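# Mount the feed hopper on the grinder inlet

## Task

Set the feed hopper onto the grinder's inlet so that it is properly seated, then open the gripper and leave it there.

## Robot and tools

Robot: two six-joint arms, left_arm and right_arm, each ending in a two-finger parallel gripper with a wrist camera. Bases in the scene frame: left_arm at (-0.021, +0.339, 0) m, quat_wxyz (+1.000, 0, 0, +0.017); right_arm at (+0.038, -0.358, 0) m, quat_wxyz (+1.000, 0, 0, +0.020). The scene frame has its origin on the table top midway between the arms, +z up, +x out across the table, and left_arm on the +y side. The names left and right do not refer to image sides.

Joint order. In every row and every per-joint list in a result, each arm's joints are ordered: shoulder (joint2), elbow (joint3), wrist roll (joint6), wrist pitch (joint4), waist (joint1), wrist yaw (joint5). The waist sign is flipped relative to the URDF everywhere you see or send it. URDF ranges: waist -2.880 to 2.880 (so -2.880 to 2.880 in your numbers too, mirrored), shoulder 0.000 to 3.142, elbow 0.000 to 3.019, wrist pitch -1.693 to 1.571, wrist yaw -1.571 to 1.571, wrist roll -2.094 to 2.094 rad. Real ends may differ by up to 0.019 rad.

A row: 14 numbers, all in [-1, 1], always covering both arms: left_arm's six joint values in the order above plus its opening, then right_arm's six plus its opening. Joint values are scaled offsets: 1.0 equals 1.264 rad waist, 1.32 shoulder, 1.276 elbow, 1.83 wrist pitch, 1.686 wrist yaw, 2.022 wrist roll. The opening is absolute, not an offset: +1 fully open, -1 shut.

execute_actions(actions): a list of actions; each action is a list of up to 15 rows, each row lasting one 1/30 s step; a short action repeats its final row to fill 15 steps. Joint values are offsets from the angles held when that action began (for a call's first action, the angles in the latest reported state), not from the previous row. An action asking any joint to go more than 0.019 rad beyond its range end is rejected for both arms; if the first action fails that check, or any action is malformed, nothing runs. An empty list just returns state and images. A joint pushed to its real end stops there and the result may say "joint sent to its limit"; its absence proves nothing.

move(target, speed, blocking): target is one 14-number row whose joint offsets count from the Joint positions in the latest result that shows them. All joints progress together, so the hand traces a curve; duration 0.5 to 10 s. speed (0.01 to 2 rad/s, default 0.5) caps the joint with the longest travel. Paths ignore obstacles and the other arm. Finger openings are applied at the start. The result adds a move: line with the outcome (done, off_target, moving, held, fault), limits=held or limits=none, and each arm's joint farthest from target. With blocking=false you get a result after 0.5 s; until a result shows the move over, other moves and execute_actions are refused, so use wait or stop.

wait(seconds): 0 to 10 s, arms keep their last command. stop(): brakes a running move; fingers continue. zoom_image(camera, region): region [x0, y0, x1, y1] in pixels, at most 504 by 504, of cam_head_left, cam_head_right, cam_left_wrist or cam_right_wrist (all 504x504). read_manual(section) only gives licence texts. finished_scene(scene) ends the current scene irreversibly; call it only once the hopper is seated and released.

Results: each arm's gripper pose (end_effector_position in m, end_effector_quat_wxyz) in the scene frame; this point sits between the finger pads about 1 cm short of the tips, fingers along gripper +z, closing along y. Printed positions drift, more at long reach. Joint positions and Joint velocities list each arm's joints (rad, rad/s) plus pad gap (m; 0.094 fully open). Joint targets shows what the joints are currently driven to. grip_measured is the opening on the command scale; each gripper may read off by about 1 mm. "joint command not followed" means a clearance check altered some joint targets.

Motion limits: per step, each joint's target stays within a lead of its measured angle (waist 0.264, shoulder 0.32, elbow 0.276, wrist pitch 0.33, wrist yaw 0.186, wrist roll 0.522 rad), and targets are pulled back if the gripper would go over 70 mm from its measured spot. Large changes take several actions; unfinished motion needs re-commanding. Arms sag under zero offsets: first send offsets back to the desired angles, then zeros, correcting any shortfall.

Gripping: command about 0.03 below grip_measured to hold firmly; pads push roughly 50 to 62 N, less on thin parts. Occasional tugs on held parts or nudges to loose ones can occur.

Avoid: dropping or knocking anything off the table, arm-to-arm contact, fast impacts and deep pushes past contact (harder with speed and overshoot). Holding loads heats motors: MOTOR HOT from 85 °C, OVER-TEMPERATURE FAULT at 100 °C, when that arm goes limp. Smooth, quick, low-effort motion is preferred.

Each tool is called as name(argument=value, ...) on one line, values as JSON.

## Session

execute_actions(actions=[])

Scene clock: 0.00 s.
left_arm: end_effector_position=(+0.1633, +0.7804, +0.2376) grip_measured=+1.000 end_effector_quat_wxyz=(-0.148, -0.220, +0.938, +0.223) | right_arm: end_effector_position=(+0.3704, -0.6104, +0.2423) grip_measured=+1.000 end_effector_quat_wxyz=(+0.064, +0.762, +0.634, -0.117)
Joint names: [shoulder, elbow, wrist roll, wrist pitch, waist, wrist yaw]
Joint positions: left_arm=[ 1.515  1.373  0.56  -1.324 -0.957 -0.533  0.094] | right_arm=[ 1.398  1.31   1.206 -1.438  0.583  0.264  0.094]
Joint velocities: left_arm=[-0.005  0.002  0.037 -0.012  0.015 -0.022  0.   ] | right_arm=[-0.005 -0.017  0.037 -0.002  0.015  0.022  0.   ]
Joint targets: left_arm=[1.519 1.396 0.560 -1.323 -0.957 -0.533] | right_arm=[1.397 1.336 1.206 -1.437 0.583 0.264]

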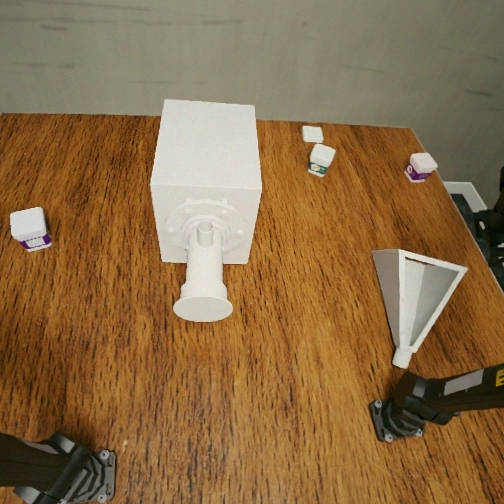

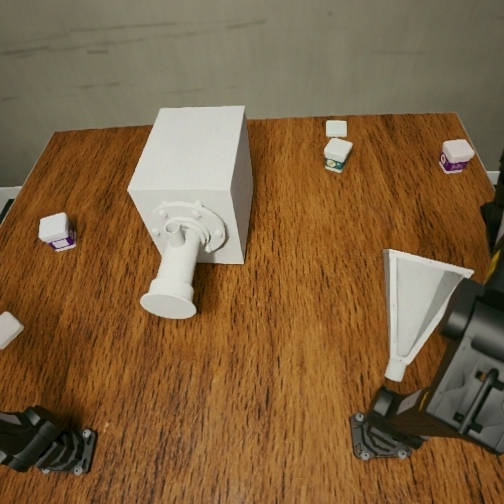

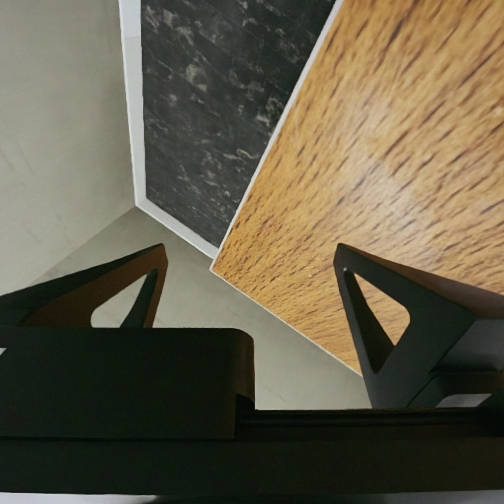

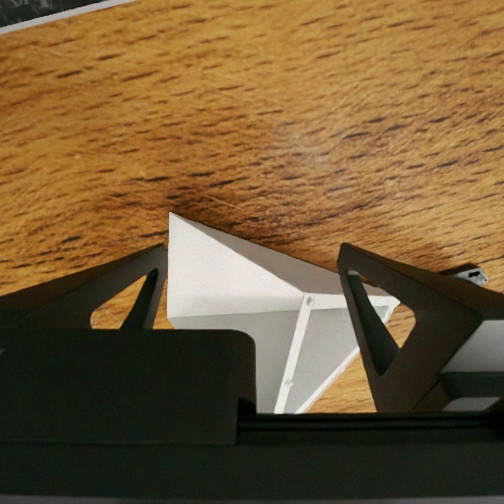

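move(target=[-0.8,0,-0.28,0.1,1,0.316,1,-0.515,-0.15,-0.6,0.06,-0.3,-0.157,1], speed=0.9)

Scene clock: 6.83 s.
left_arm: end_effector_position=(+0.1580, +0.2902, +0.5992) grip_measured=+1.000 end_effector_quat_wxyz=(+0.607, +0.107, +0.783, -0.079) | right_arm: end_effector_position=(+0.3088, -0.4048, +0.3836) grip_measured=+1.000 end_effector_quat_wxyz=(+0.309, +0.082, +0.947, -0.027)
Joint names: [shoulder, elbow, wrist roll, wrist pitch, waist, wrist yaw]
Joint positions: left_arm=[ 0.46   1.369  0.005 -1.162  0.304 -0.003  0.094] | right_arm=[ 0.712  1.123  0.002 -1.351  0.211  0.002  0.094]
Joint velocities: left_arm=[-0.024  0.017 -0.022 -0.012  0.005 -0.007  0.   ] | right_arm=[ 0.005 -0.012  0.007 -0.002  0.005 -0.037  0.   ]
Joint targets: left_arm=[0.459 1.373 -0.006 -1.141 0.307 -0.000] | right_arm=[0.718 1.119 -0.008 -1.328 0.204 -0.001]
move: off_target (left_arm, right_arm); limits=none; left_arm: farthest joint: the wrist pitch, 0.021 radians from its target (0.183 radians at the start); right_arm: farthest joint: the wrist pitch, 0.023 radians from its target (0.110 radians at the start)

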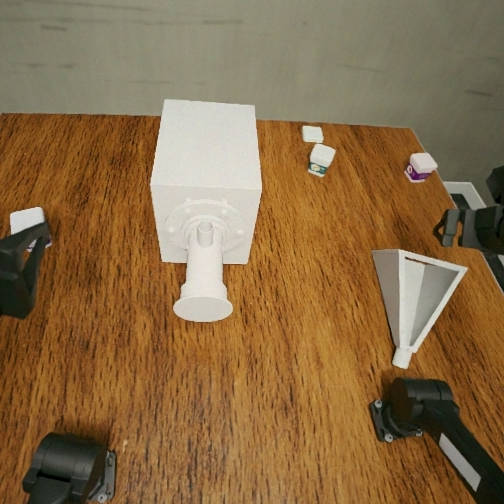

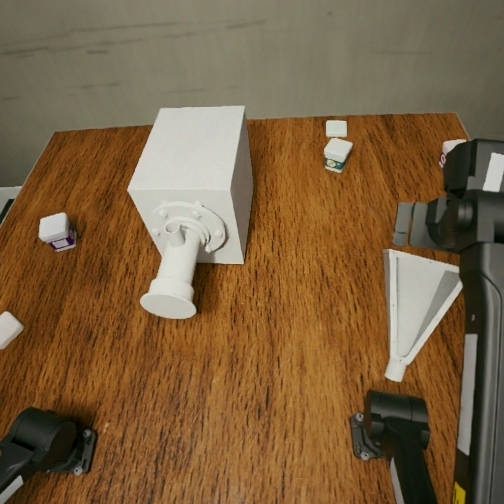

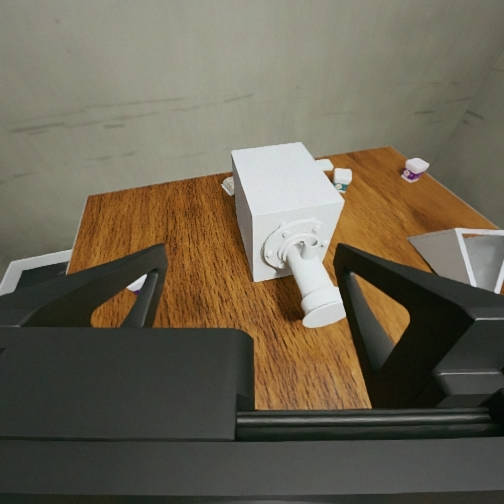

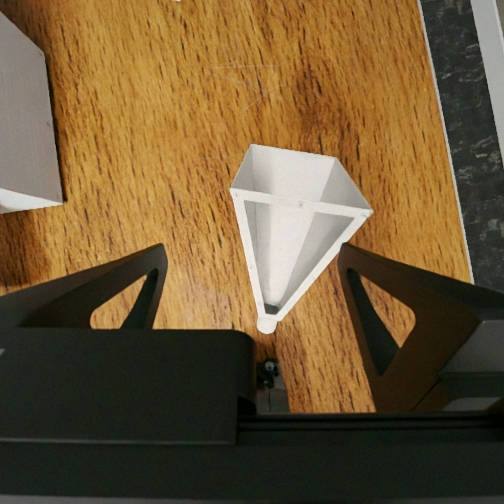

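move(target=[0,0.015,0,0,0.2,0,1,-0.48,-0.703,0,0.205,0.15,0,1], speed=0.7)

move(target=[0,0.015,0,0,0,0,1,0.222,-0.086,0,0.278,0,0,1], speed=0.3)

Scene clock: 18.60 s.
left_arm: end_effector_position=(+0.1409, +0.2485, +0.5992) grip_measured=+1.000 end_effector_quat_wxyz=(+0.593, +0.201, +0.765, -0.152) | right_arm: end_effector_position=(+0.2147, -0.4230, +0.0946) grip_measured=+1.000 end_effector_quat_wxyz=(+0.340, +0.165, +0.924, -0.061)
Joint names: [shoulder, elbow, wrist roll, wrist pitch, waist, wrist yaw]
Joint positions: left_arm=[ 0.46   1.369  0.005 -1.162  0.548 -0.003  0.094] | right_arm=[ 0.086  0.22   0.002 -1.     0.392  0.002  0.094]
Joint velocities: left_arm=[-0.005  0.012 -0.037  0.002  0.005 -0.007  0.   ] | right_arm=[-0.015 -0.017 -0.007 -0.012 -0.005 -0.066  0.   ]
Joint targets: left_arm=[0.460 1.388 0.005 -1.162 0.557 -0.003] | right_arm=[0.078 0.227 0.003 -0.976 0.401 0.002]
move: off_target (right_arm); limits=none; left_arm: farthest joint: the elbow, 0.019 radians from its target (0.019 radians at the start); right_arm: farthest joint: the wrist pitch, 0.025 radians from its target (0.375 radians at the start)

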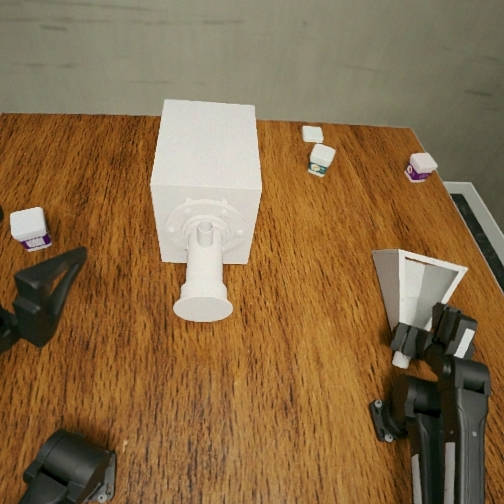

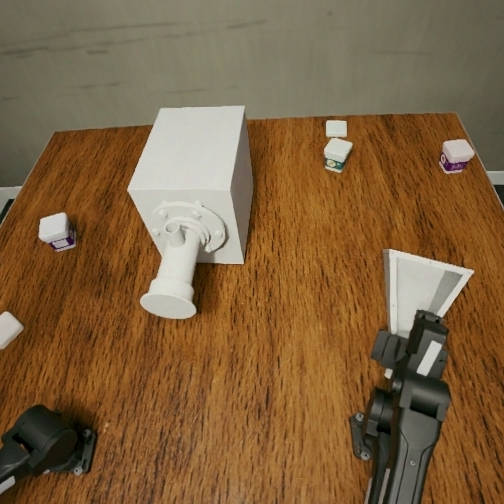

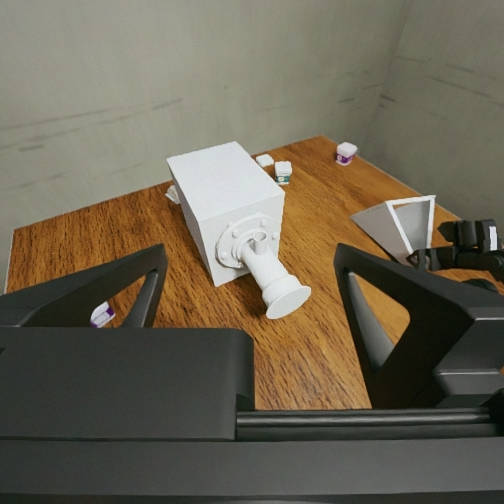

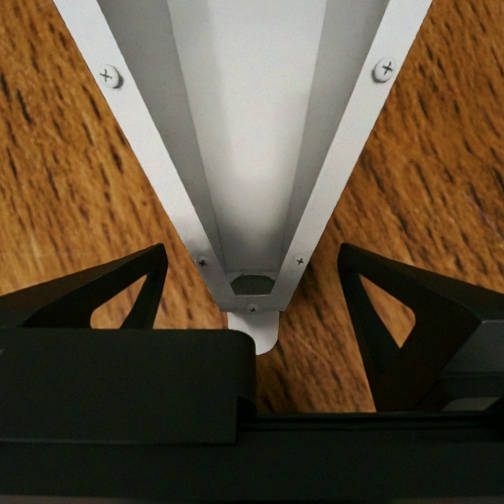

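Scene clock: 20.73 s.
left_arm: end_effector_position=(+0.1409, +0.2485, +0.5992) grip_measured=+1.000 end_effector_quat_wxyz=(+0.593, +0.201, +0.765, -0.152) | right_arm: end_effector_position=(+0.2626, -0.4406, +0.0627) grip_measured=+1.000 end_effector_quat_wxyz=(+0.383, +0.162, +0.907, -0.068)
Joint names: [shoulder, elbow, wrist roll, wrist pitch, waist, wrist yaw]
Joint positions: left_arm=[ 0.46   1.369  0.005 -1.162  0.548 -0.003  0.094] | right_arm=[ 0.371  0.115  0.002 -0.516  0.392  0.002  0.094]
Joint velocities: left_arm=[ 0.005 -0.007 -0.022 -0.012  0.005 -0.007  0.   ] | right_arm=[-0.005 -0.007 -0.037 -0.017  0.005  0.066  0.   ]
Joint targets: left_arm=[0.460 1.388 0.005 -1.162 0.548 -0.003] | right_arm=[0.379 0.111 0.002 -0.491 0.392 0.002]
move: off_target (right_arm); limits=none; left_arm: farthest joint: the elbow, 0.019 radians from its target (0.019 radians at the start); right_arm: farthest joint: the wrist pitch, 0.025 radians from its target (0.509 radians at the start)

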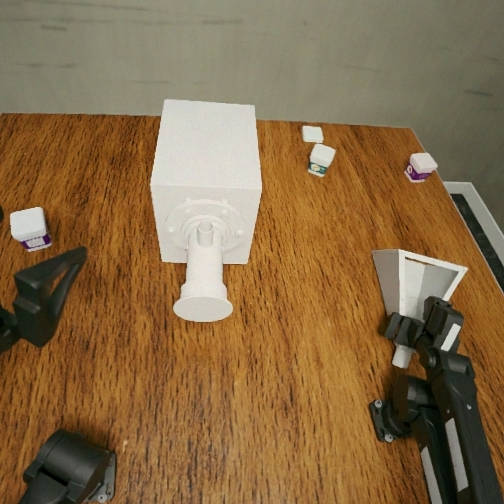

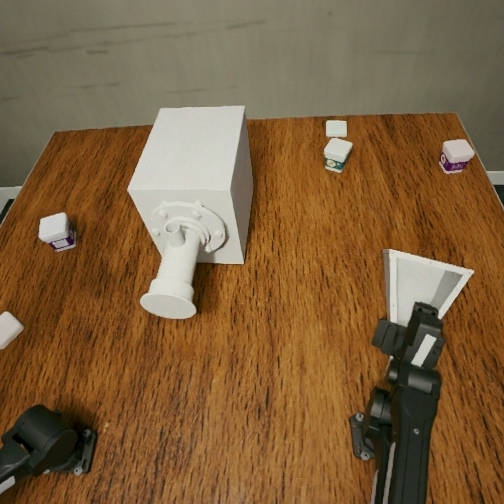

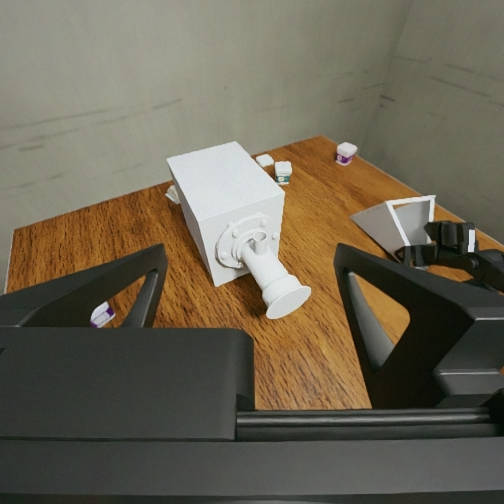

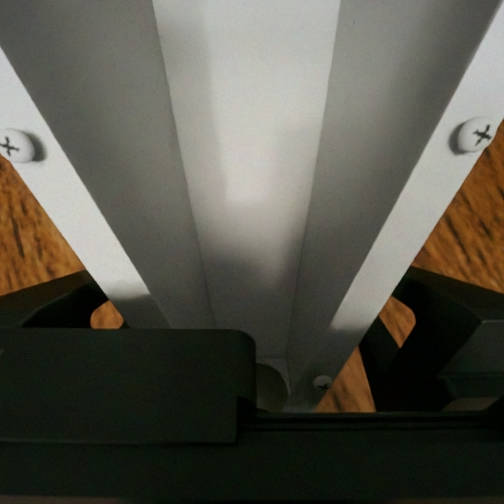

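execute_actions(actions=[[[0,0.015,0,0,0,0,1,0,0,-0.015,0.03,-0.012,0,1]],[[0,0.015,0,0,0,0,1,0,0.02,0,0.01,0,0,0.55]],[[0,0.015,0,0,0,0,1,0,0.055,0,0.08,0,0,0.55]],[[0,0.015,0,0,0,0,1,0,0.055,0,0.08,0,0,0.55]],[[0,0.015,0,0,0,0,1,0,0.055,0,0.085,0,0,0.55]],[[0,0.015,0,0,0,0,1,-0.01,0.055,0,0.085,0,0,0.55]],[[0,0.015,0,0,0,0,1,-0.02,0.055,0,0.09,0,0,0.55]],[[0,0.015,0,0,0,0,1,-0.03,0.055,0,0.09,0,0,0.55]]])

Scene clock: 36.07 s.
left_arm: end_effector_position=(+0.1409, +0.2485, +0.5992) grip_measured=+1.000 end_effector_quat_wxyz=(+0.593, +0.201, +0.765, -0.152) | right_arm: end_effector_position=(+0.3029, -0.4538, +0.0993) grip_measured=+0.791 end_effector_quat_wxyz=(+0.482, +0.143, +0.860, -0.089)
Joint names: [shoulder, elbow, wrist roll, wrist pitch, waist, wrist yaw]
Joint positions: left_arm=[ 0.46   1.369  0.005 -1.162  0.548 -0.003  0.094] | right_arm=[ 0.464  0.106 -0.016 -0.188  0.386  0.002  0.084]
Joint velocities: left_arm=[-0.005  0.002  0.007  0.012  0.005 -0.051  0.   ] | right_arm=[-0.015 -0.012 -0.007 -0.022  0.015 -0.051  0.001]
Joint targets: left_arm=[0.460 1.388 0.005 -1.162 0.548 -0.003] | right_arm=[0.424 0.180 -0.016 -0.072 0.386 0.002]

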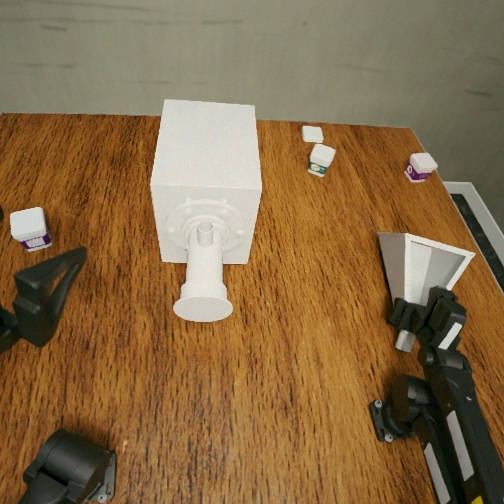

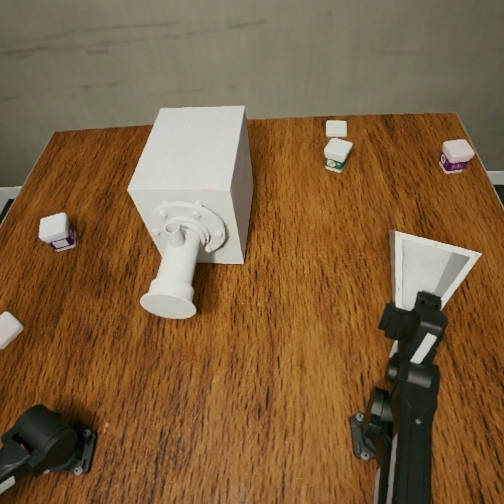

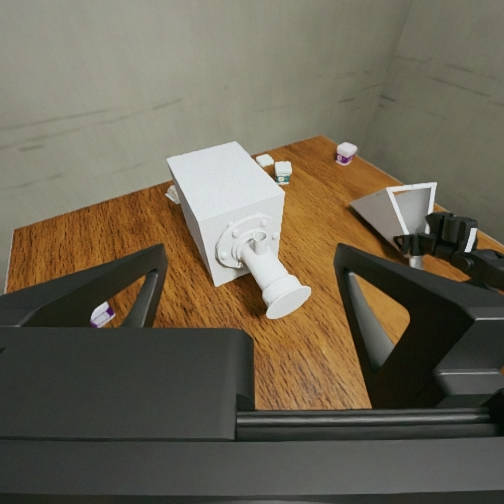

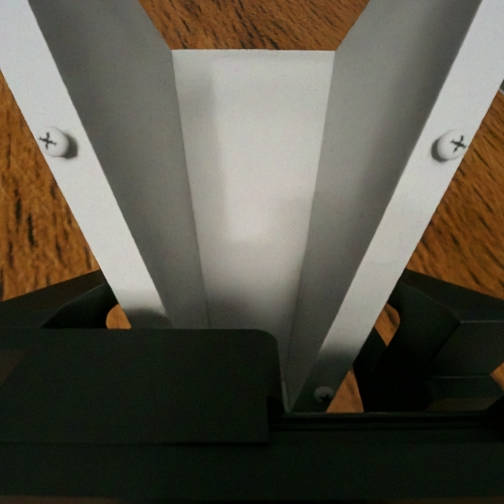

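Let the elbow settle to its stop, freeing lead for the wrist.

execute_actions(actions=[[[0,0.015,0,0,0,0,1,-0.025,0.045,0,0.11,0,0,0.55]],[[0,0.015,0,0,0,0,1,-0.025,0.045,0,0.11,0,0,0.55]],[[0,0.015,0,0,0,0,1,-0.025,0.045,0,0.11,0,0,0.55]],[[0,0.015,0,0,0,0,1,-0.025,0.04,0,0.12,0,0,0.55]],[[0,0.015,0,0,0,0,1,-0.025,0.03,0,0.13,0,0,0.55]],[[0,0.015,0,0,0,0,1,-0.025,0.02,0,0.14,0,0,0.55]],[[0,0.015,0,0,0,0,1,-0.025,0.02,0,0.14,-0.05,0,0.55]],[[0,0.015,0,0,0,0,1,-0.025,0.02,0,0.14,-0.1,0,0.55]],[[0,0.015,0,0,0,0,1,-0.025,0.02,0,0.14,-0.1,0,0.55]],[[0,0.015,0,0,0,0,1,-0.025,0.02,0,0.14,-0.1,0,0.55]],[[0,0.015,0,0,0,0,1,-0.025,0.02,0,0.13,-0.07,0,0.55]]])

Scene clock: 52.37 s.
left_arm: end_effector_position=(+0.1409, +0.2485, +0.5992) grip_measured=+1.000 end_effector_quat_wxyz=(+0.593, +0.201, +0.765, -0.152) | right_arm: end_effector_position=(+0.2871, -0.3060, +0.3480) grip_measured=+0.790 end_effector_quat_wxyz=(+0.898, -0.048, +0.430, +0.082)
Joint names: [shoulder, elbow, wrist roll, wrist pitch, waist, wrist yaw]
Joint positions: left_arm=[ 0.46   1.369  0.005 -1.162  0.548 -0.003  0.094] | right_arm=[ 0.521  0.019 -0.026  1.179 -0.17   0.007  0.084]
Joint velocities: left_arm=[ 0.015 -0.012 -0.037  0.002  0.005  0.007  0.   ] | right_arm=[-0.015 -0.022 -0.066 -0.022  0.015 -0.007 -0.001]
Joint targets: left_arm=[0.460 1.388 0.005 -1.162 0.548 -0.003] | right_arm=[0.490 0.045 -0.026 1.256 -0.167 0.007]

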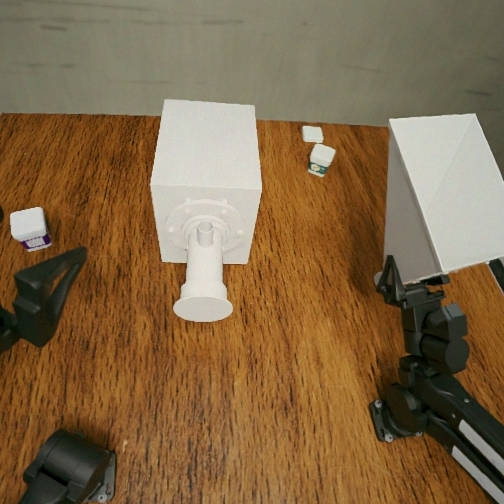

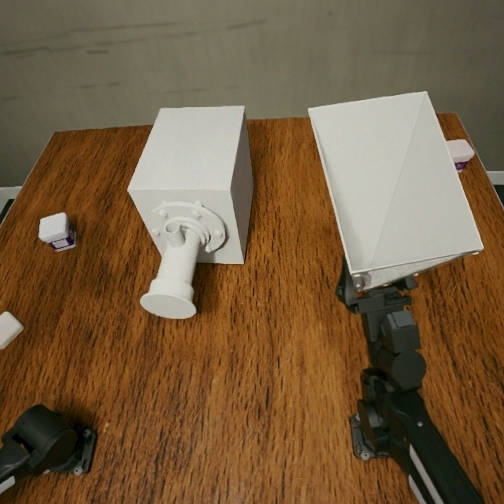

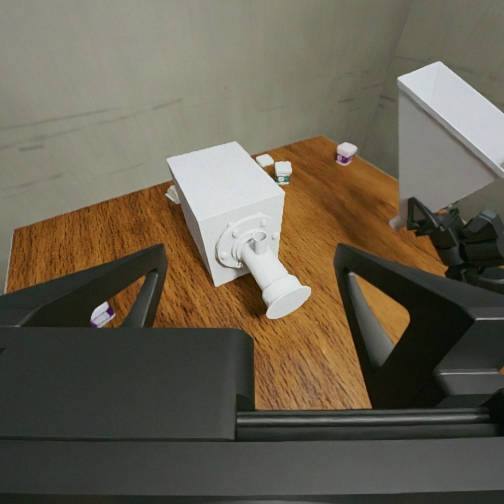

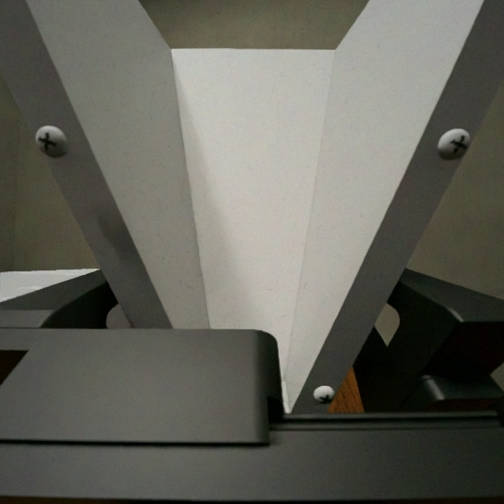

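execute_actions(actions=[[[0,0.13,0,-0.06,0.04,0,0.4,-0.02,0.02,0.01,0.12,-0.1,0,0.55]],[[0,0.13,0,-0.06,0.04,0,0.4,-0.02,0.02,0.01,0.11,-0.13,0,0.55]],[[0,0.13,0,-0.06,0,0,0.4,-0.015,0.04,0.01,0.015,-0.13,0,0.55]],[[0,0.13,0,-0.06,0,0,0.4,-0.015,0.06,0,0.015,-0.1,0,0.55]],[[0,0.015,0,0,0,0,0.4,0.01,0.13,0,0.015,-0.05,0,0.55]],[[0,0.015,0,0,0,0,0.4,0.02,0.135,0,0.015,0,0,0.55]],[[0,0.015,0,0,0,0,0.4,0.02,0.135,0,0.015,0,0,0.55]],[[0,0.015,0,0,0,0,0.4,0.025,0.135,0,0.015,0,0,0.55]],[[0,0.015,0,0,0,0,0.4,0.025,0.135,0,0.015,0,0,0.55]],[[0,0.015,0,0,0,0,0.4,0.02,0.135,0,0.015,0,0,0.55]],[[0,0.015,0,0,0,0,0.4,0.02,0.135,0,0.015,0,0,0.55]]])

Scene clock: 73.97 s.
left_arm: end_effector_position=(-0.0674, +0.3715, +0.7442) grip_measured=+0.402 end_effector_quat_wxyz=(+0.692, +0.205, +0.659, -0.212) | right_arm: end_effector_position=(+0.2337, -0.1266, +0.5006) grip_measured=+0.788 end_effector_quat_wxyz=(+0.866, -0.106, +0.254, +0.418)
Joint names: [shoulder, elbow, wrist roll, wrist pitch, waist, wrist yaw]
Joint positions: left_arm=[ 0.432  2.025  0.005 -1.545  0.636 -0.003  0.066] | right_arm=[ 0.876  0.406  0.025  1.484 -0.84   0.02   0.084]
Joint velocities: left_arm=[-0.015 -0.017 -0.022 -0.007  0.015 -0.11  -0.   ] | right_arm=[-0.005 -0.022  0.022  0.012  0.005 -0.081 -0.001]
Joint targets: left_arm=[0.432 2.037 0.005 -1.545 0.636 -0.003] | right_arm=[0.846 0.522 0.025 1.512 -0.840 0.020]

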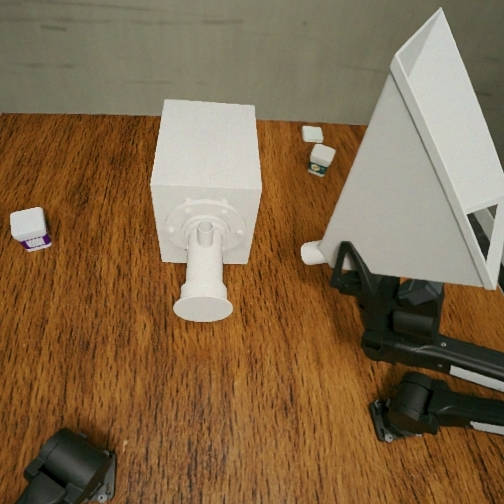

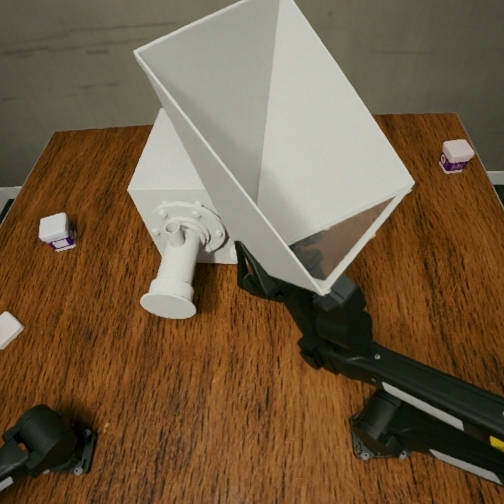

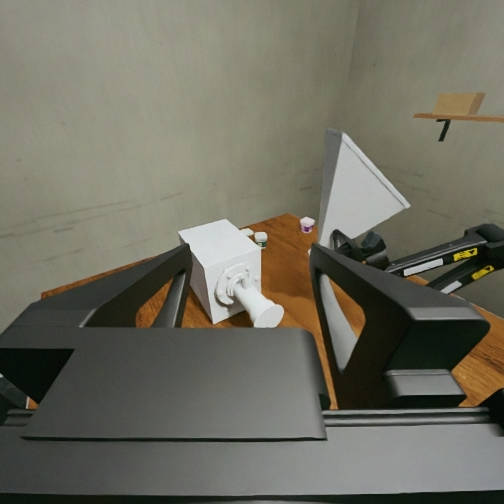

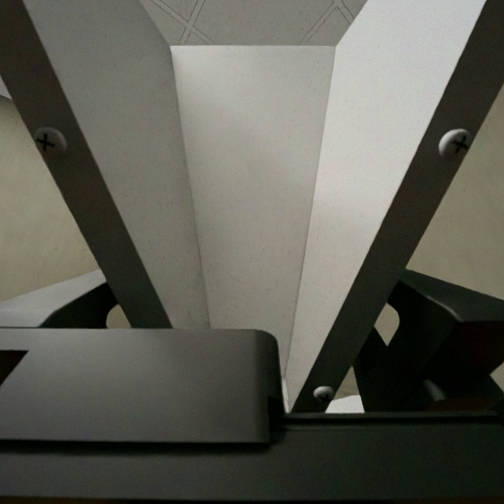

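execute_actions(actions=[[[0.08,0.03,0,0,0,0,0.4,0,0.13,-0.012,0.015,0,-0.012,0.55]],[[0.08,0.03,0,0,0,0,0.4,0,0.13,0,0.015,0,0,0.55]],[[0.08,0.03,0,0,0,0,0.4,0.005,0.13,0,0.015,0,0,0.55]],[[0.08,0.03,0,0,0,0,0.4,0.005,0.13,0,0.015,0,0,0.55]],[[0,0.015,0,0,0,0,0.4,0.005,0.13,0,0.015,0,0,0.55]],[[0,0.015,0,0,0,0,0.4,0.005,0.13,0,0.015,0,0,0.55]],[[0,0.015,0,0,0,0,0.4,-0.03,0.055,0,-0.04,0,0,0.55]],[[0,0.015,0,0,0,0,0.4,-0.035,0.055,0,-0.04,0,0,0.55]],[[0,0.015,0,0,0,0,0.4,-0.04,0.055,0,-0.03,0,0,0.55]]])

Scene clock: 88.63 s.
left_arm: end_effector_position=(+0.1703, +0.2083, +0.7509) grip_measured=+0.402 end_effector_quat_wxyz=(+0.548, +0.244, +0.783, -0.167) | right_arm: end_effector_position=(+0.3051, -0.0344, +0.5397) grip_measured=+0.778 end_effector_quat_wxyz=(+0.842, -0.152, +0.326, +0.403)
Joint names: [shoulder, elbow, wrist roll, wrist pitch, waist, wrist yaw]
Joint positions: left_arm=[ 0.962  2.158  0.005 -1.547  0.636 -0.003  0.066] | right_arm=[ 1.064  0.697  0.012  1.203 -0.84  -0.001  0.084]
Joint velocities: left_arm=[ 0.005  0.007  0.022  0.002 -0.005 -0.007 -0.001] | right_arm=[-0.005 -0.007 -0.022 -0.002  0.005  0.11   0.001]
Joint targets: left_arm=[0.962 2.178 0.005 -1.547 0.636 -0.003] | right_arm=[1.017 0.767 0.012 1.235 -0.840 -0.001]

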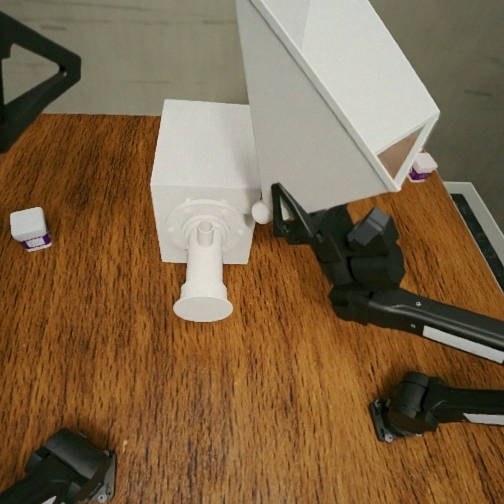

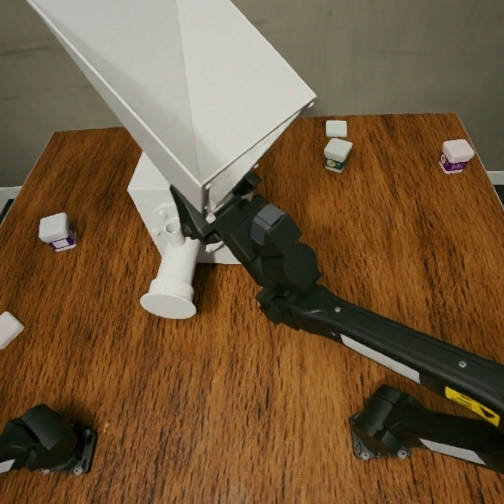

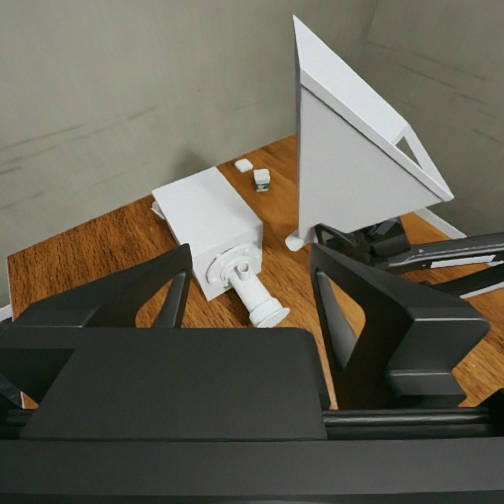

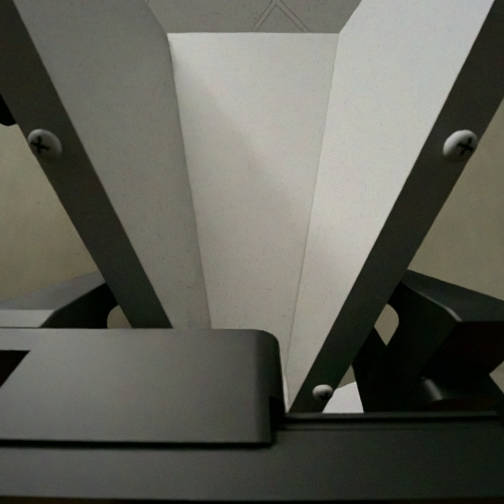

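execute_actions(actions=[[[0,0.015,0,0,0.06,0,0.4,-0.012,0.052,0,-0.03,0,0,0.55]],[[0,0.015,0,0,0.055,0,0.4,-0.018,0.052,0,-0.028,0,0,0.55]],[[0,0.015,0,-0.03,0,0,0.4,-0.025,0.052,0,-0.022,0,0,0.55]],[[0.05,0.03,0,-0.02,0,0,0.4,-0.035,0.052,0,-0.018,0,0,0.55]],[[0.08,0.04,0,0,0,0,0.4,-0.043,0.052,0,-0.005,0,0,0.55]],[[0.08,0.04,0,0,0,0,0.4,-0.045,0.052,0,0.026,0,0,0.55]]])

Scene clock: 98.43 s.
left_arm: end_effector_position=(+0.2783, +0.0686, +0.6758) grip_measured=+0.402 end_effector_quat_wxyz=(+0.413, +0.324, +0.837, -0.156) | right_arm: end_effector_position=(+0.3671, +0.0408, +0.3862) grip_measured=+0.770 end_effector_quat_wxyz=(+0.710, -0.260, +0.559, +0.340)
Joint names: [shoulder, elbow, wrist roll, wrist pitch, waist, wrist yaw]
Joint positions: left_arm=[ 1.306  2.263  0.005 -1.612  0.771 -0.004  0.066] | right_arm=[ 1.179  0.692  0.012  0.728 -0.84  -0.001  0.083]
Joint velocities: left_arm=[-0.024  0.007  0.022 -0.002 -0.005 -0.037 -0.001] | right_arm=[-0.024 -0.002  0.037 -0.002 -0.005  0.022  0.   ]
Joint targets: left_arm=[1.282 2.273 0.005 -1.611 0.771 -0.004] | right_arm=[1.120 0.758 0.012 0.784 -0.840 -0.001]

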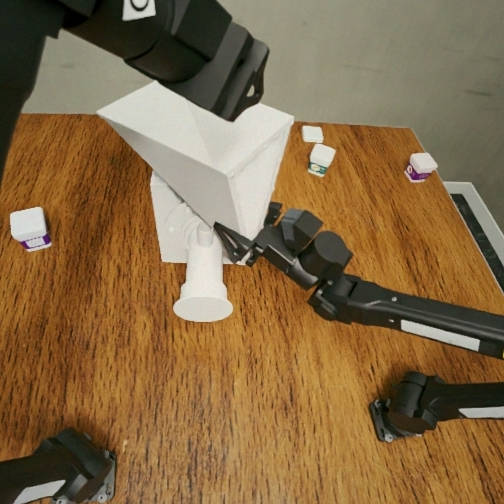

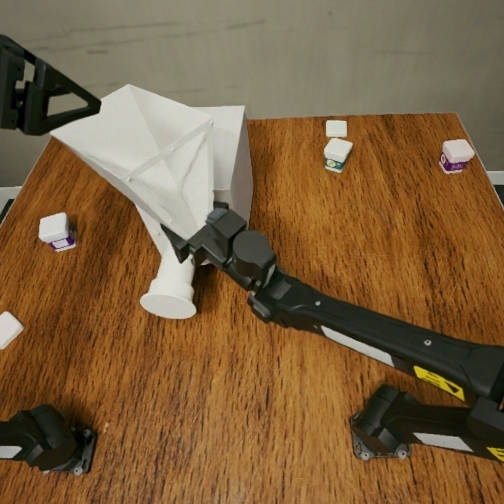

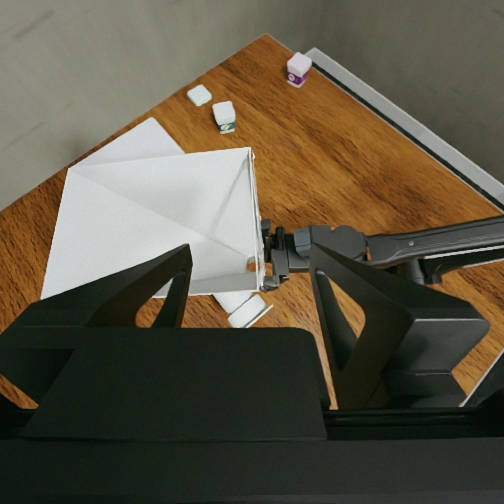

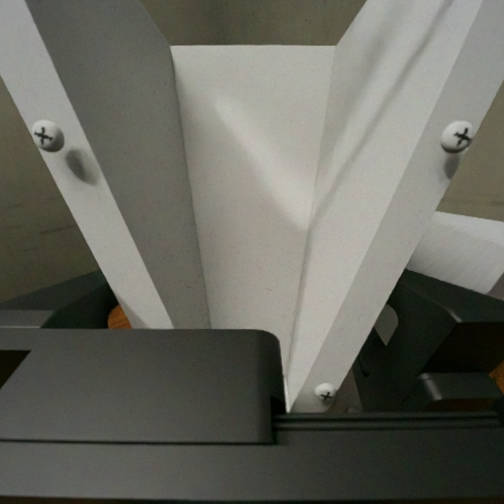

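execute_actions(actions=[])

execute_actions(actions=[[[0.065,-0.08,0,0,0,0,0.4,-0.045,0.052,0,0.028,0,0,0.55]]])

Scene clock: 131.23 s.
left_arm: end_effector_position=(+0.2678, +0.0780, +0.6854) grip_measured=+0.402 end_effector_quat_wxyz=(+0.424, +0.322, +0.831, -0.160) | right_arm: end_effector_position=(+0.3671, +0.0408, +0.3862) grip_measured=+0.770 end_effector_quat_wxyz=(+0.710, -0.260, +0.559, +0.340)
Joint names: [shoulder, elbow, wrist roll, wrist pitch, waist, wrist yaw]
Joint positions: left_arm=[ 1.281  2.263  0.005 -1.612  0.771 -0.004  0.066] | right_arm=[ 1.179  0.692  0.012  0.728 -0.84  -0.001  0.083]
Joint velocities: left_arm=[ 0.015  0.002 -0.066  0.012 -0.005 -0.081 -0.   ] | right_arm=[ 0.005 -0.012 -0.037 -0.012  0.005 -0.007 -0.   ]
Joint targets: left_arm=[1.282 2.273 0.005 -1.611 0.771 -0.004] | right_arm=[1.120 0.758 0.012 0.784 -0.840 -0.001]

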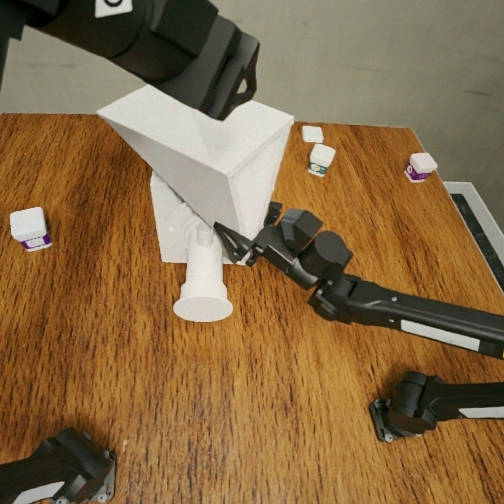

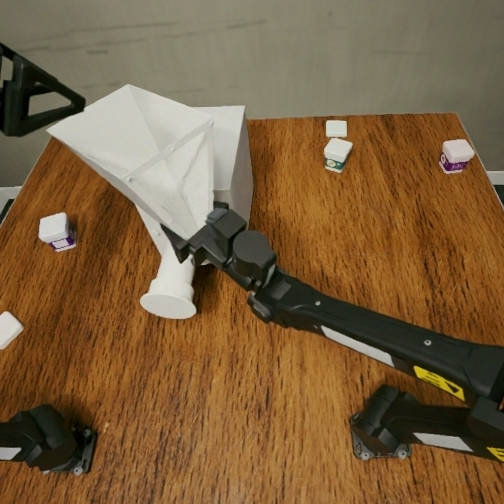

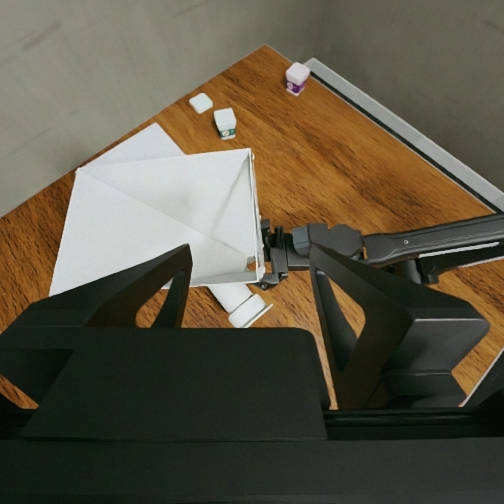

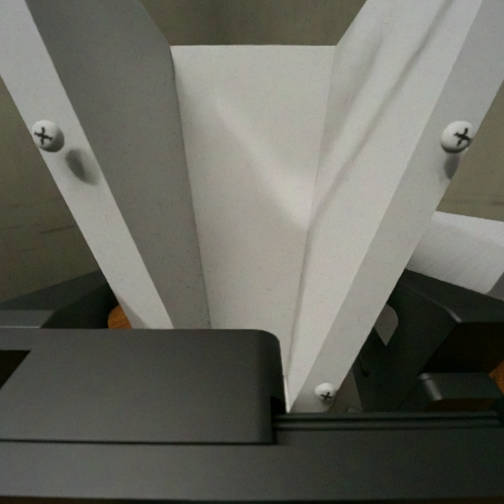

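Scene clock: 131.73 s.
left_arm: end_effector_position=(+0.3227, +0.0283, +0.5899) grip_measured=+0.402 end_effector_quat_wxyz=(+0.326, +0.339, +0.874, -0.123) | right_arm: end_effector_position=(+0.3673, +0.0410, +0.3851) grip_measured=+0.770 end_effector_quat_wxyz=(+0.708, -0.261, +0.561, +0.339)
Joint names: [shoulder, elbow, wrist roll, wrist pitch, waist, wrist yaw]
Joint positions: left_arm=[ 1.399  2.151  0.005 -1.611  0.771 -0.004  0.066] | right_arm=[ 1.179  0.692  0.012  0.723 -0.84  -0.001  0.083]
Joint velocities: left_arm=[ 0.005 -0.007 -0.007 -0.007  0.005  0.037 -0.   ] | right_arm=[-0.015 -0.012 -0.022 -0.017  0.015  0.022  0.   ]
Joint targets: left_arm=[1.367 2.160 0.005 -1.612 0.771 -0.004] | right_arm=[1.120 0.758 0.012 0.779 -0.840 -0.001]

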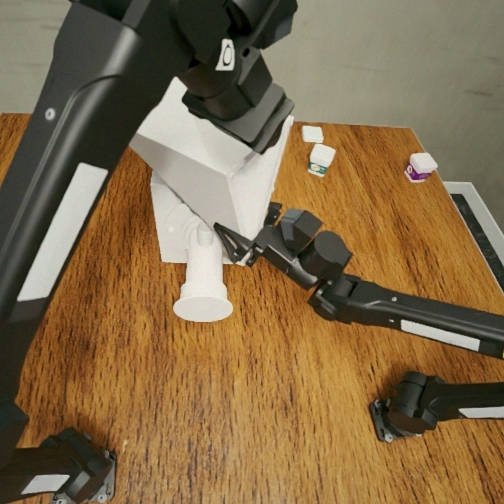

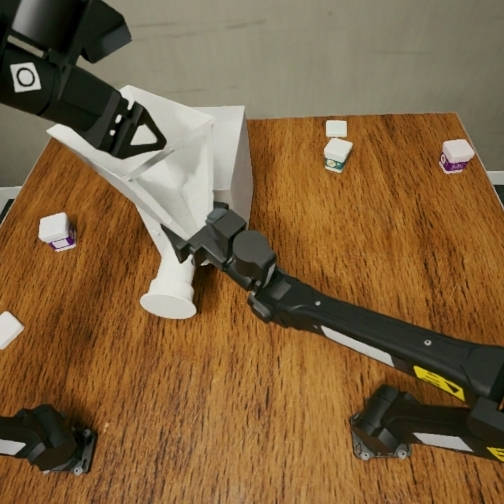

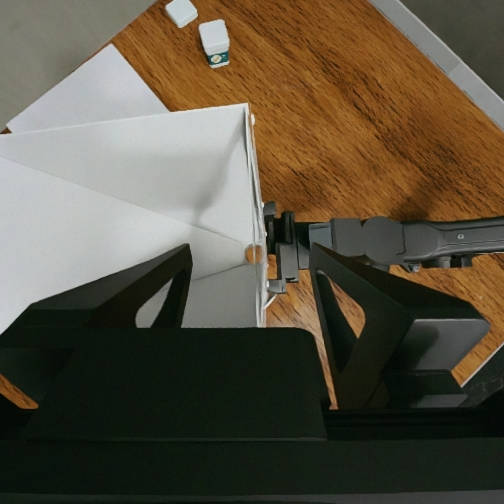

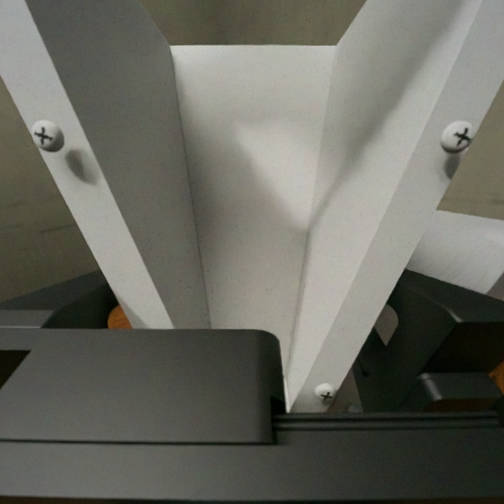

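execute_actions(actions=[[[-0.005,-0.04,0,0,0.01,0,0.2,-0.045,0.052,0,0.034,0,0,0.55]],[[0,-0.035,0,0,0,0,0,-0.045,0.052,0,0.032,0,0,0.55]],[[0,0.01,0,0,0,0,-0.2,-0.045,0.052,0,0.032,0,0,0.55]]])

Scene clock: 138.10 s.
left_arm: end_effector_position=(+0.3228, +0.0272, +0.5540) grip_measured=-0.198 end_effector_quat_wxyz=(+0.290, +0.344, +0.886, -0.109) | right_arm: end_effector_position=(+0.3673, +0.0410, +0.3851) grip_measured=+0.770 end_effector_quat_wxyz=(+0.708, -0.261, +0.561, +0.339)
Joint names: [shoulder, elbow, wrist roll, wrist pitch, waist, wrist yaw]
Joint positions: left_arm=[ 1.389  2.06   0.005 -1.611  0.773 -0.004  0.038] | right_arm=[ 1.179  0.692  0.012  0.723 -0.84  -0.001  0.083]
Joint velocities: left_arm=[-0.015 -0.012 -0.022  0.007 -0.005  0.022 -0.   ] | right_arm=[ 0.005 -0.002  0.007 -0.007  0.005 -0.007  0.   ]
Joint targets: left_arm=[1.389 2.073 0.005 -1.611 0.773 -0.004] | right_arm=[1.120 0.758 0.012 0.782 -0.840 -0.001]

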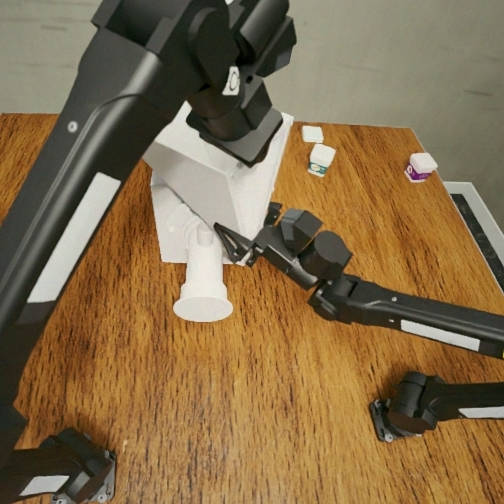

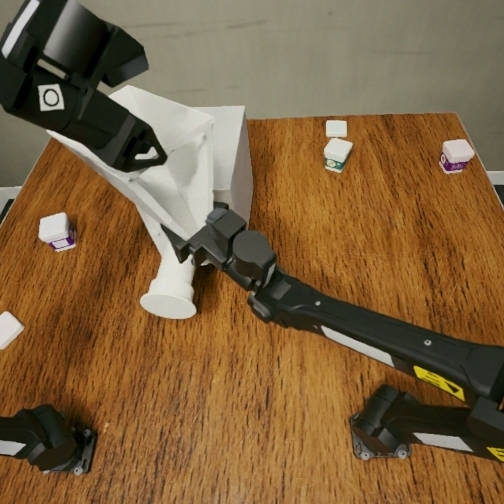

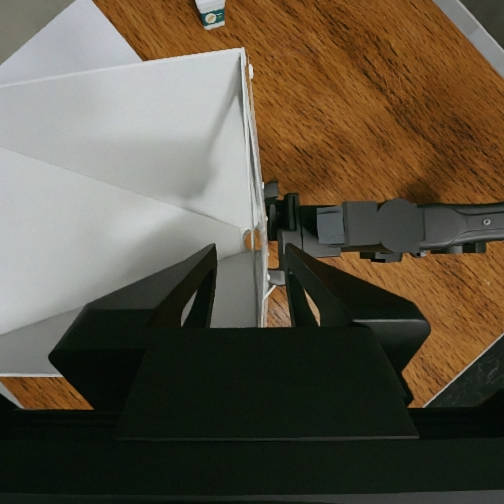

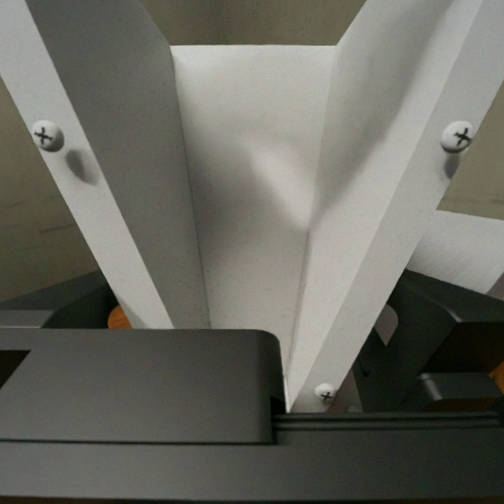

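execute_actions(actions=[[[0.01,-0.045,-0.02,0.02,0,0,-0.3,-0.045,0.052,0,0.032,0,0,0.55]],[[0,0.01,0,0,0,0,-0.7,-0.045,0.052,0,0.032,0,0,0.55]]])

Scene clock: 144.03 s.
left_arm: end_effector_position=(+0.3297, +0.0210, +0.5274) grip_measured=-0.698 end_effector_quat_wxyz=(+0.268, +0.334, +0.898, -0.105) | right_arm: end_effector_position=(+0.3673, +0.0410, +0.3851) grip_measured=+0.770 end_effector_quat_wxyz=(+0.708, -0.261, +0.561, +0.339)
Joint names: [shoulder, elbow, wrist roll, wrist pitch, waist, wrist yaw]
Joint positions: left_arm=[ 1.4    2.005 -0.023 -1.593  0.773 -0.004  0.014] | right_arm=[ 1.179  0.692  0.012  0.723 -0.84  -0.001  0.083]
Joint velocities: left_arm=[-0.005 -0.007 -0.051 -0.007  0.015  0.022  0.   ] | right_arm=[ 0.005  0.002 -0.022 -0.007 -0.005 -0.007 -0.001]
Joint targets: left_arm=[1.400 2.018 -0.023 -1.593 0.773 -0.004] | right_arm=[1.120 0.758 0.012 0.782 -0.840 -0.001]

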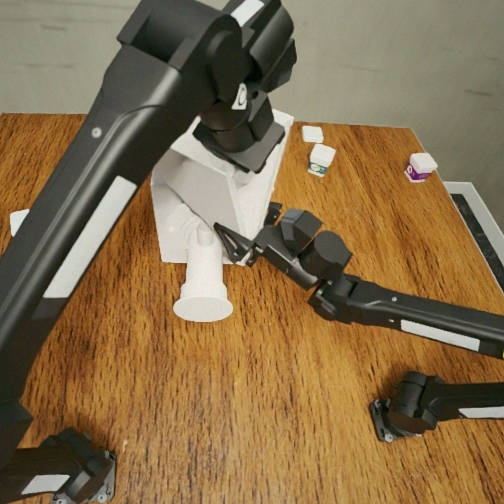

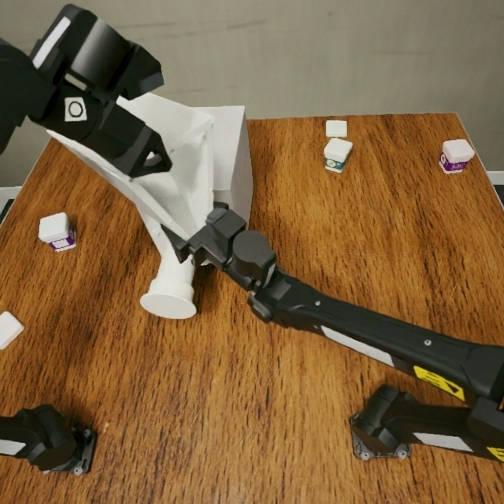

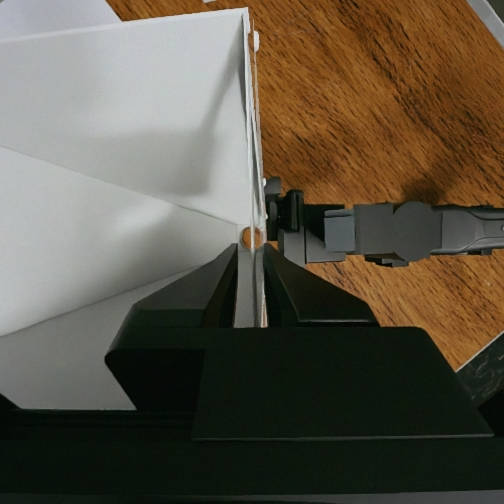

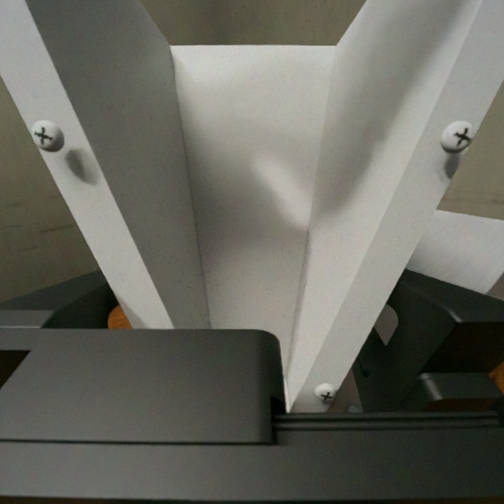

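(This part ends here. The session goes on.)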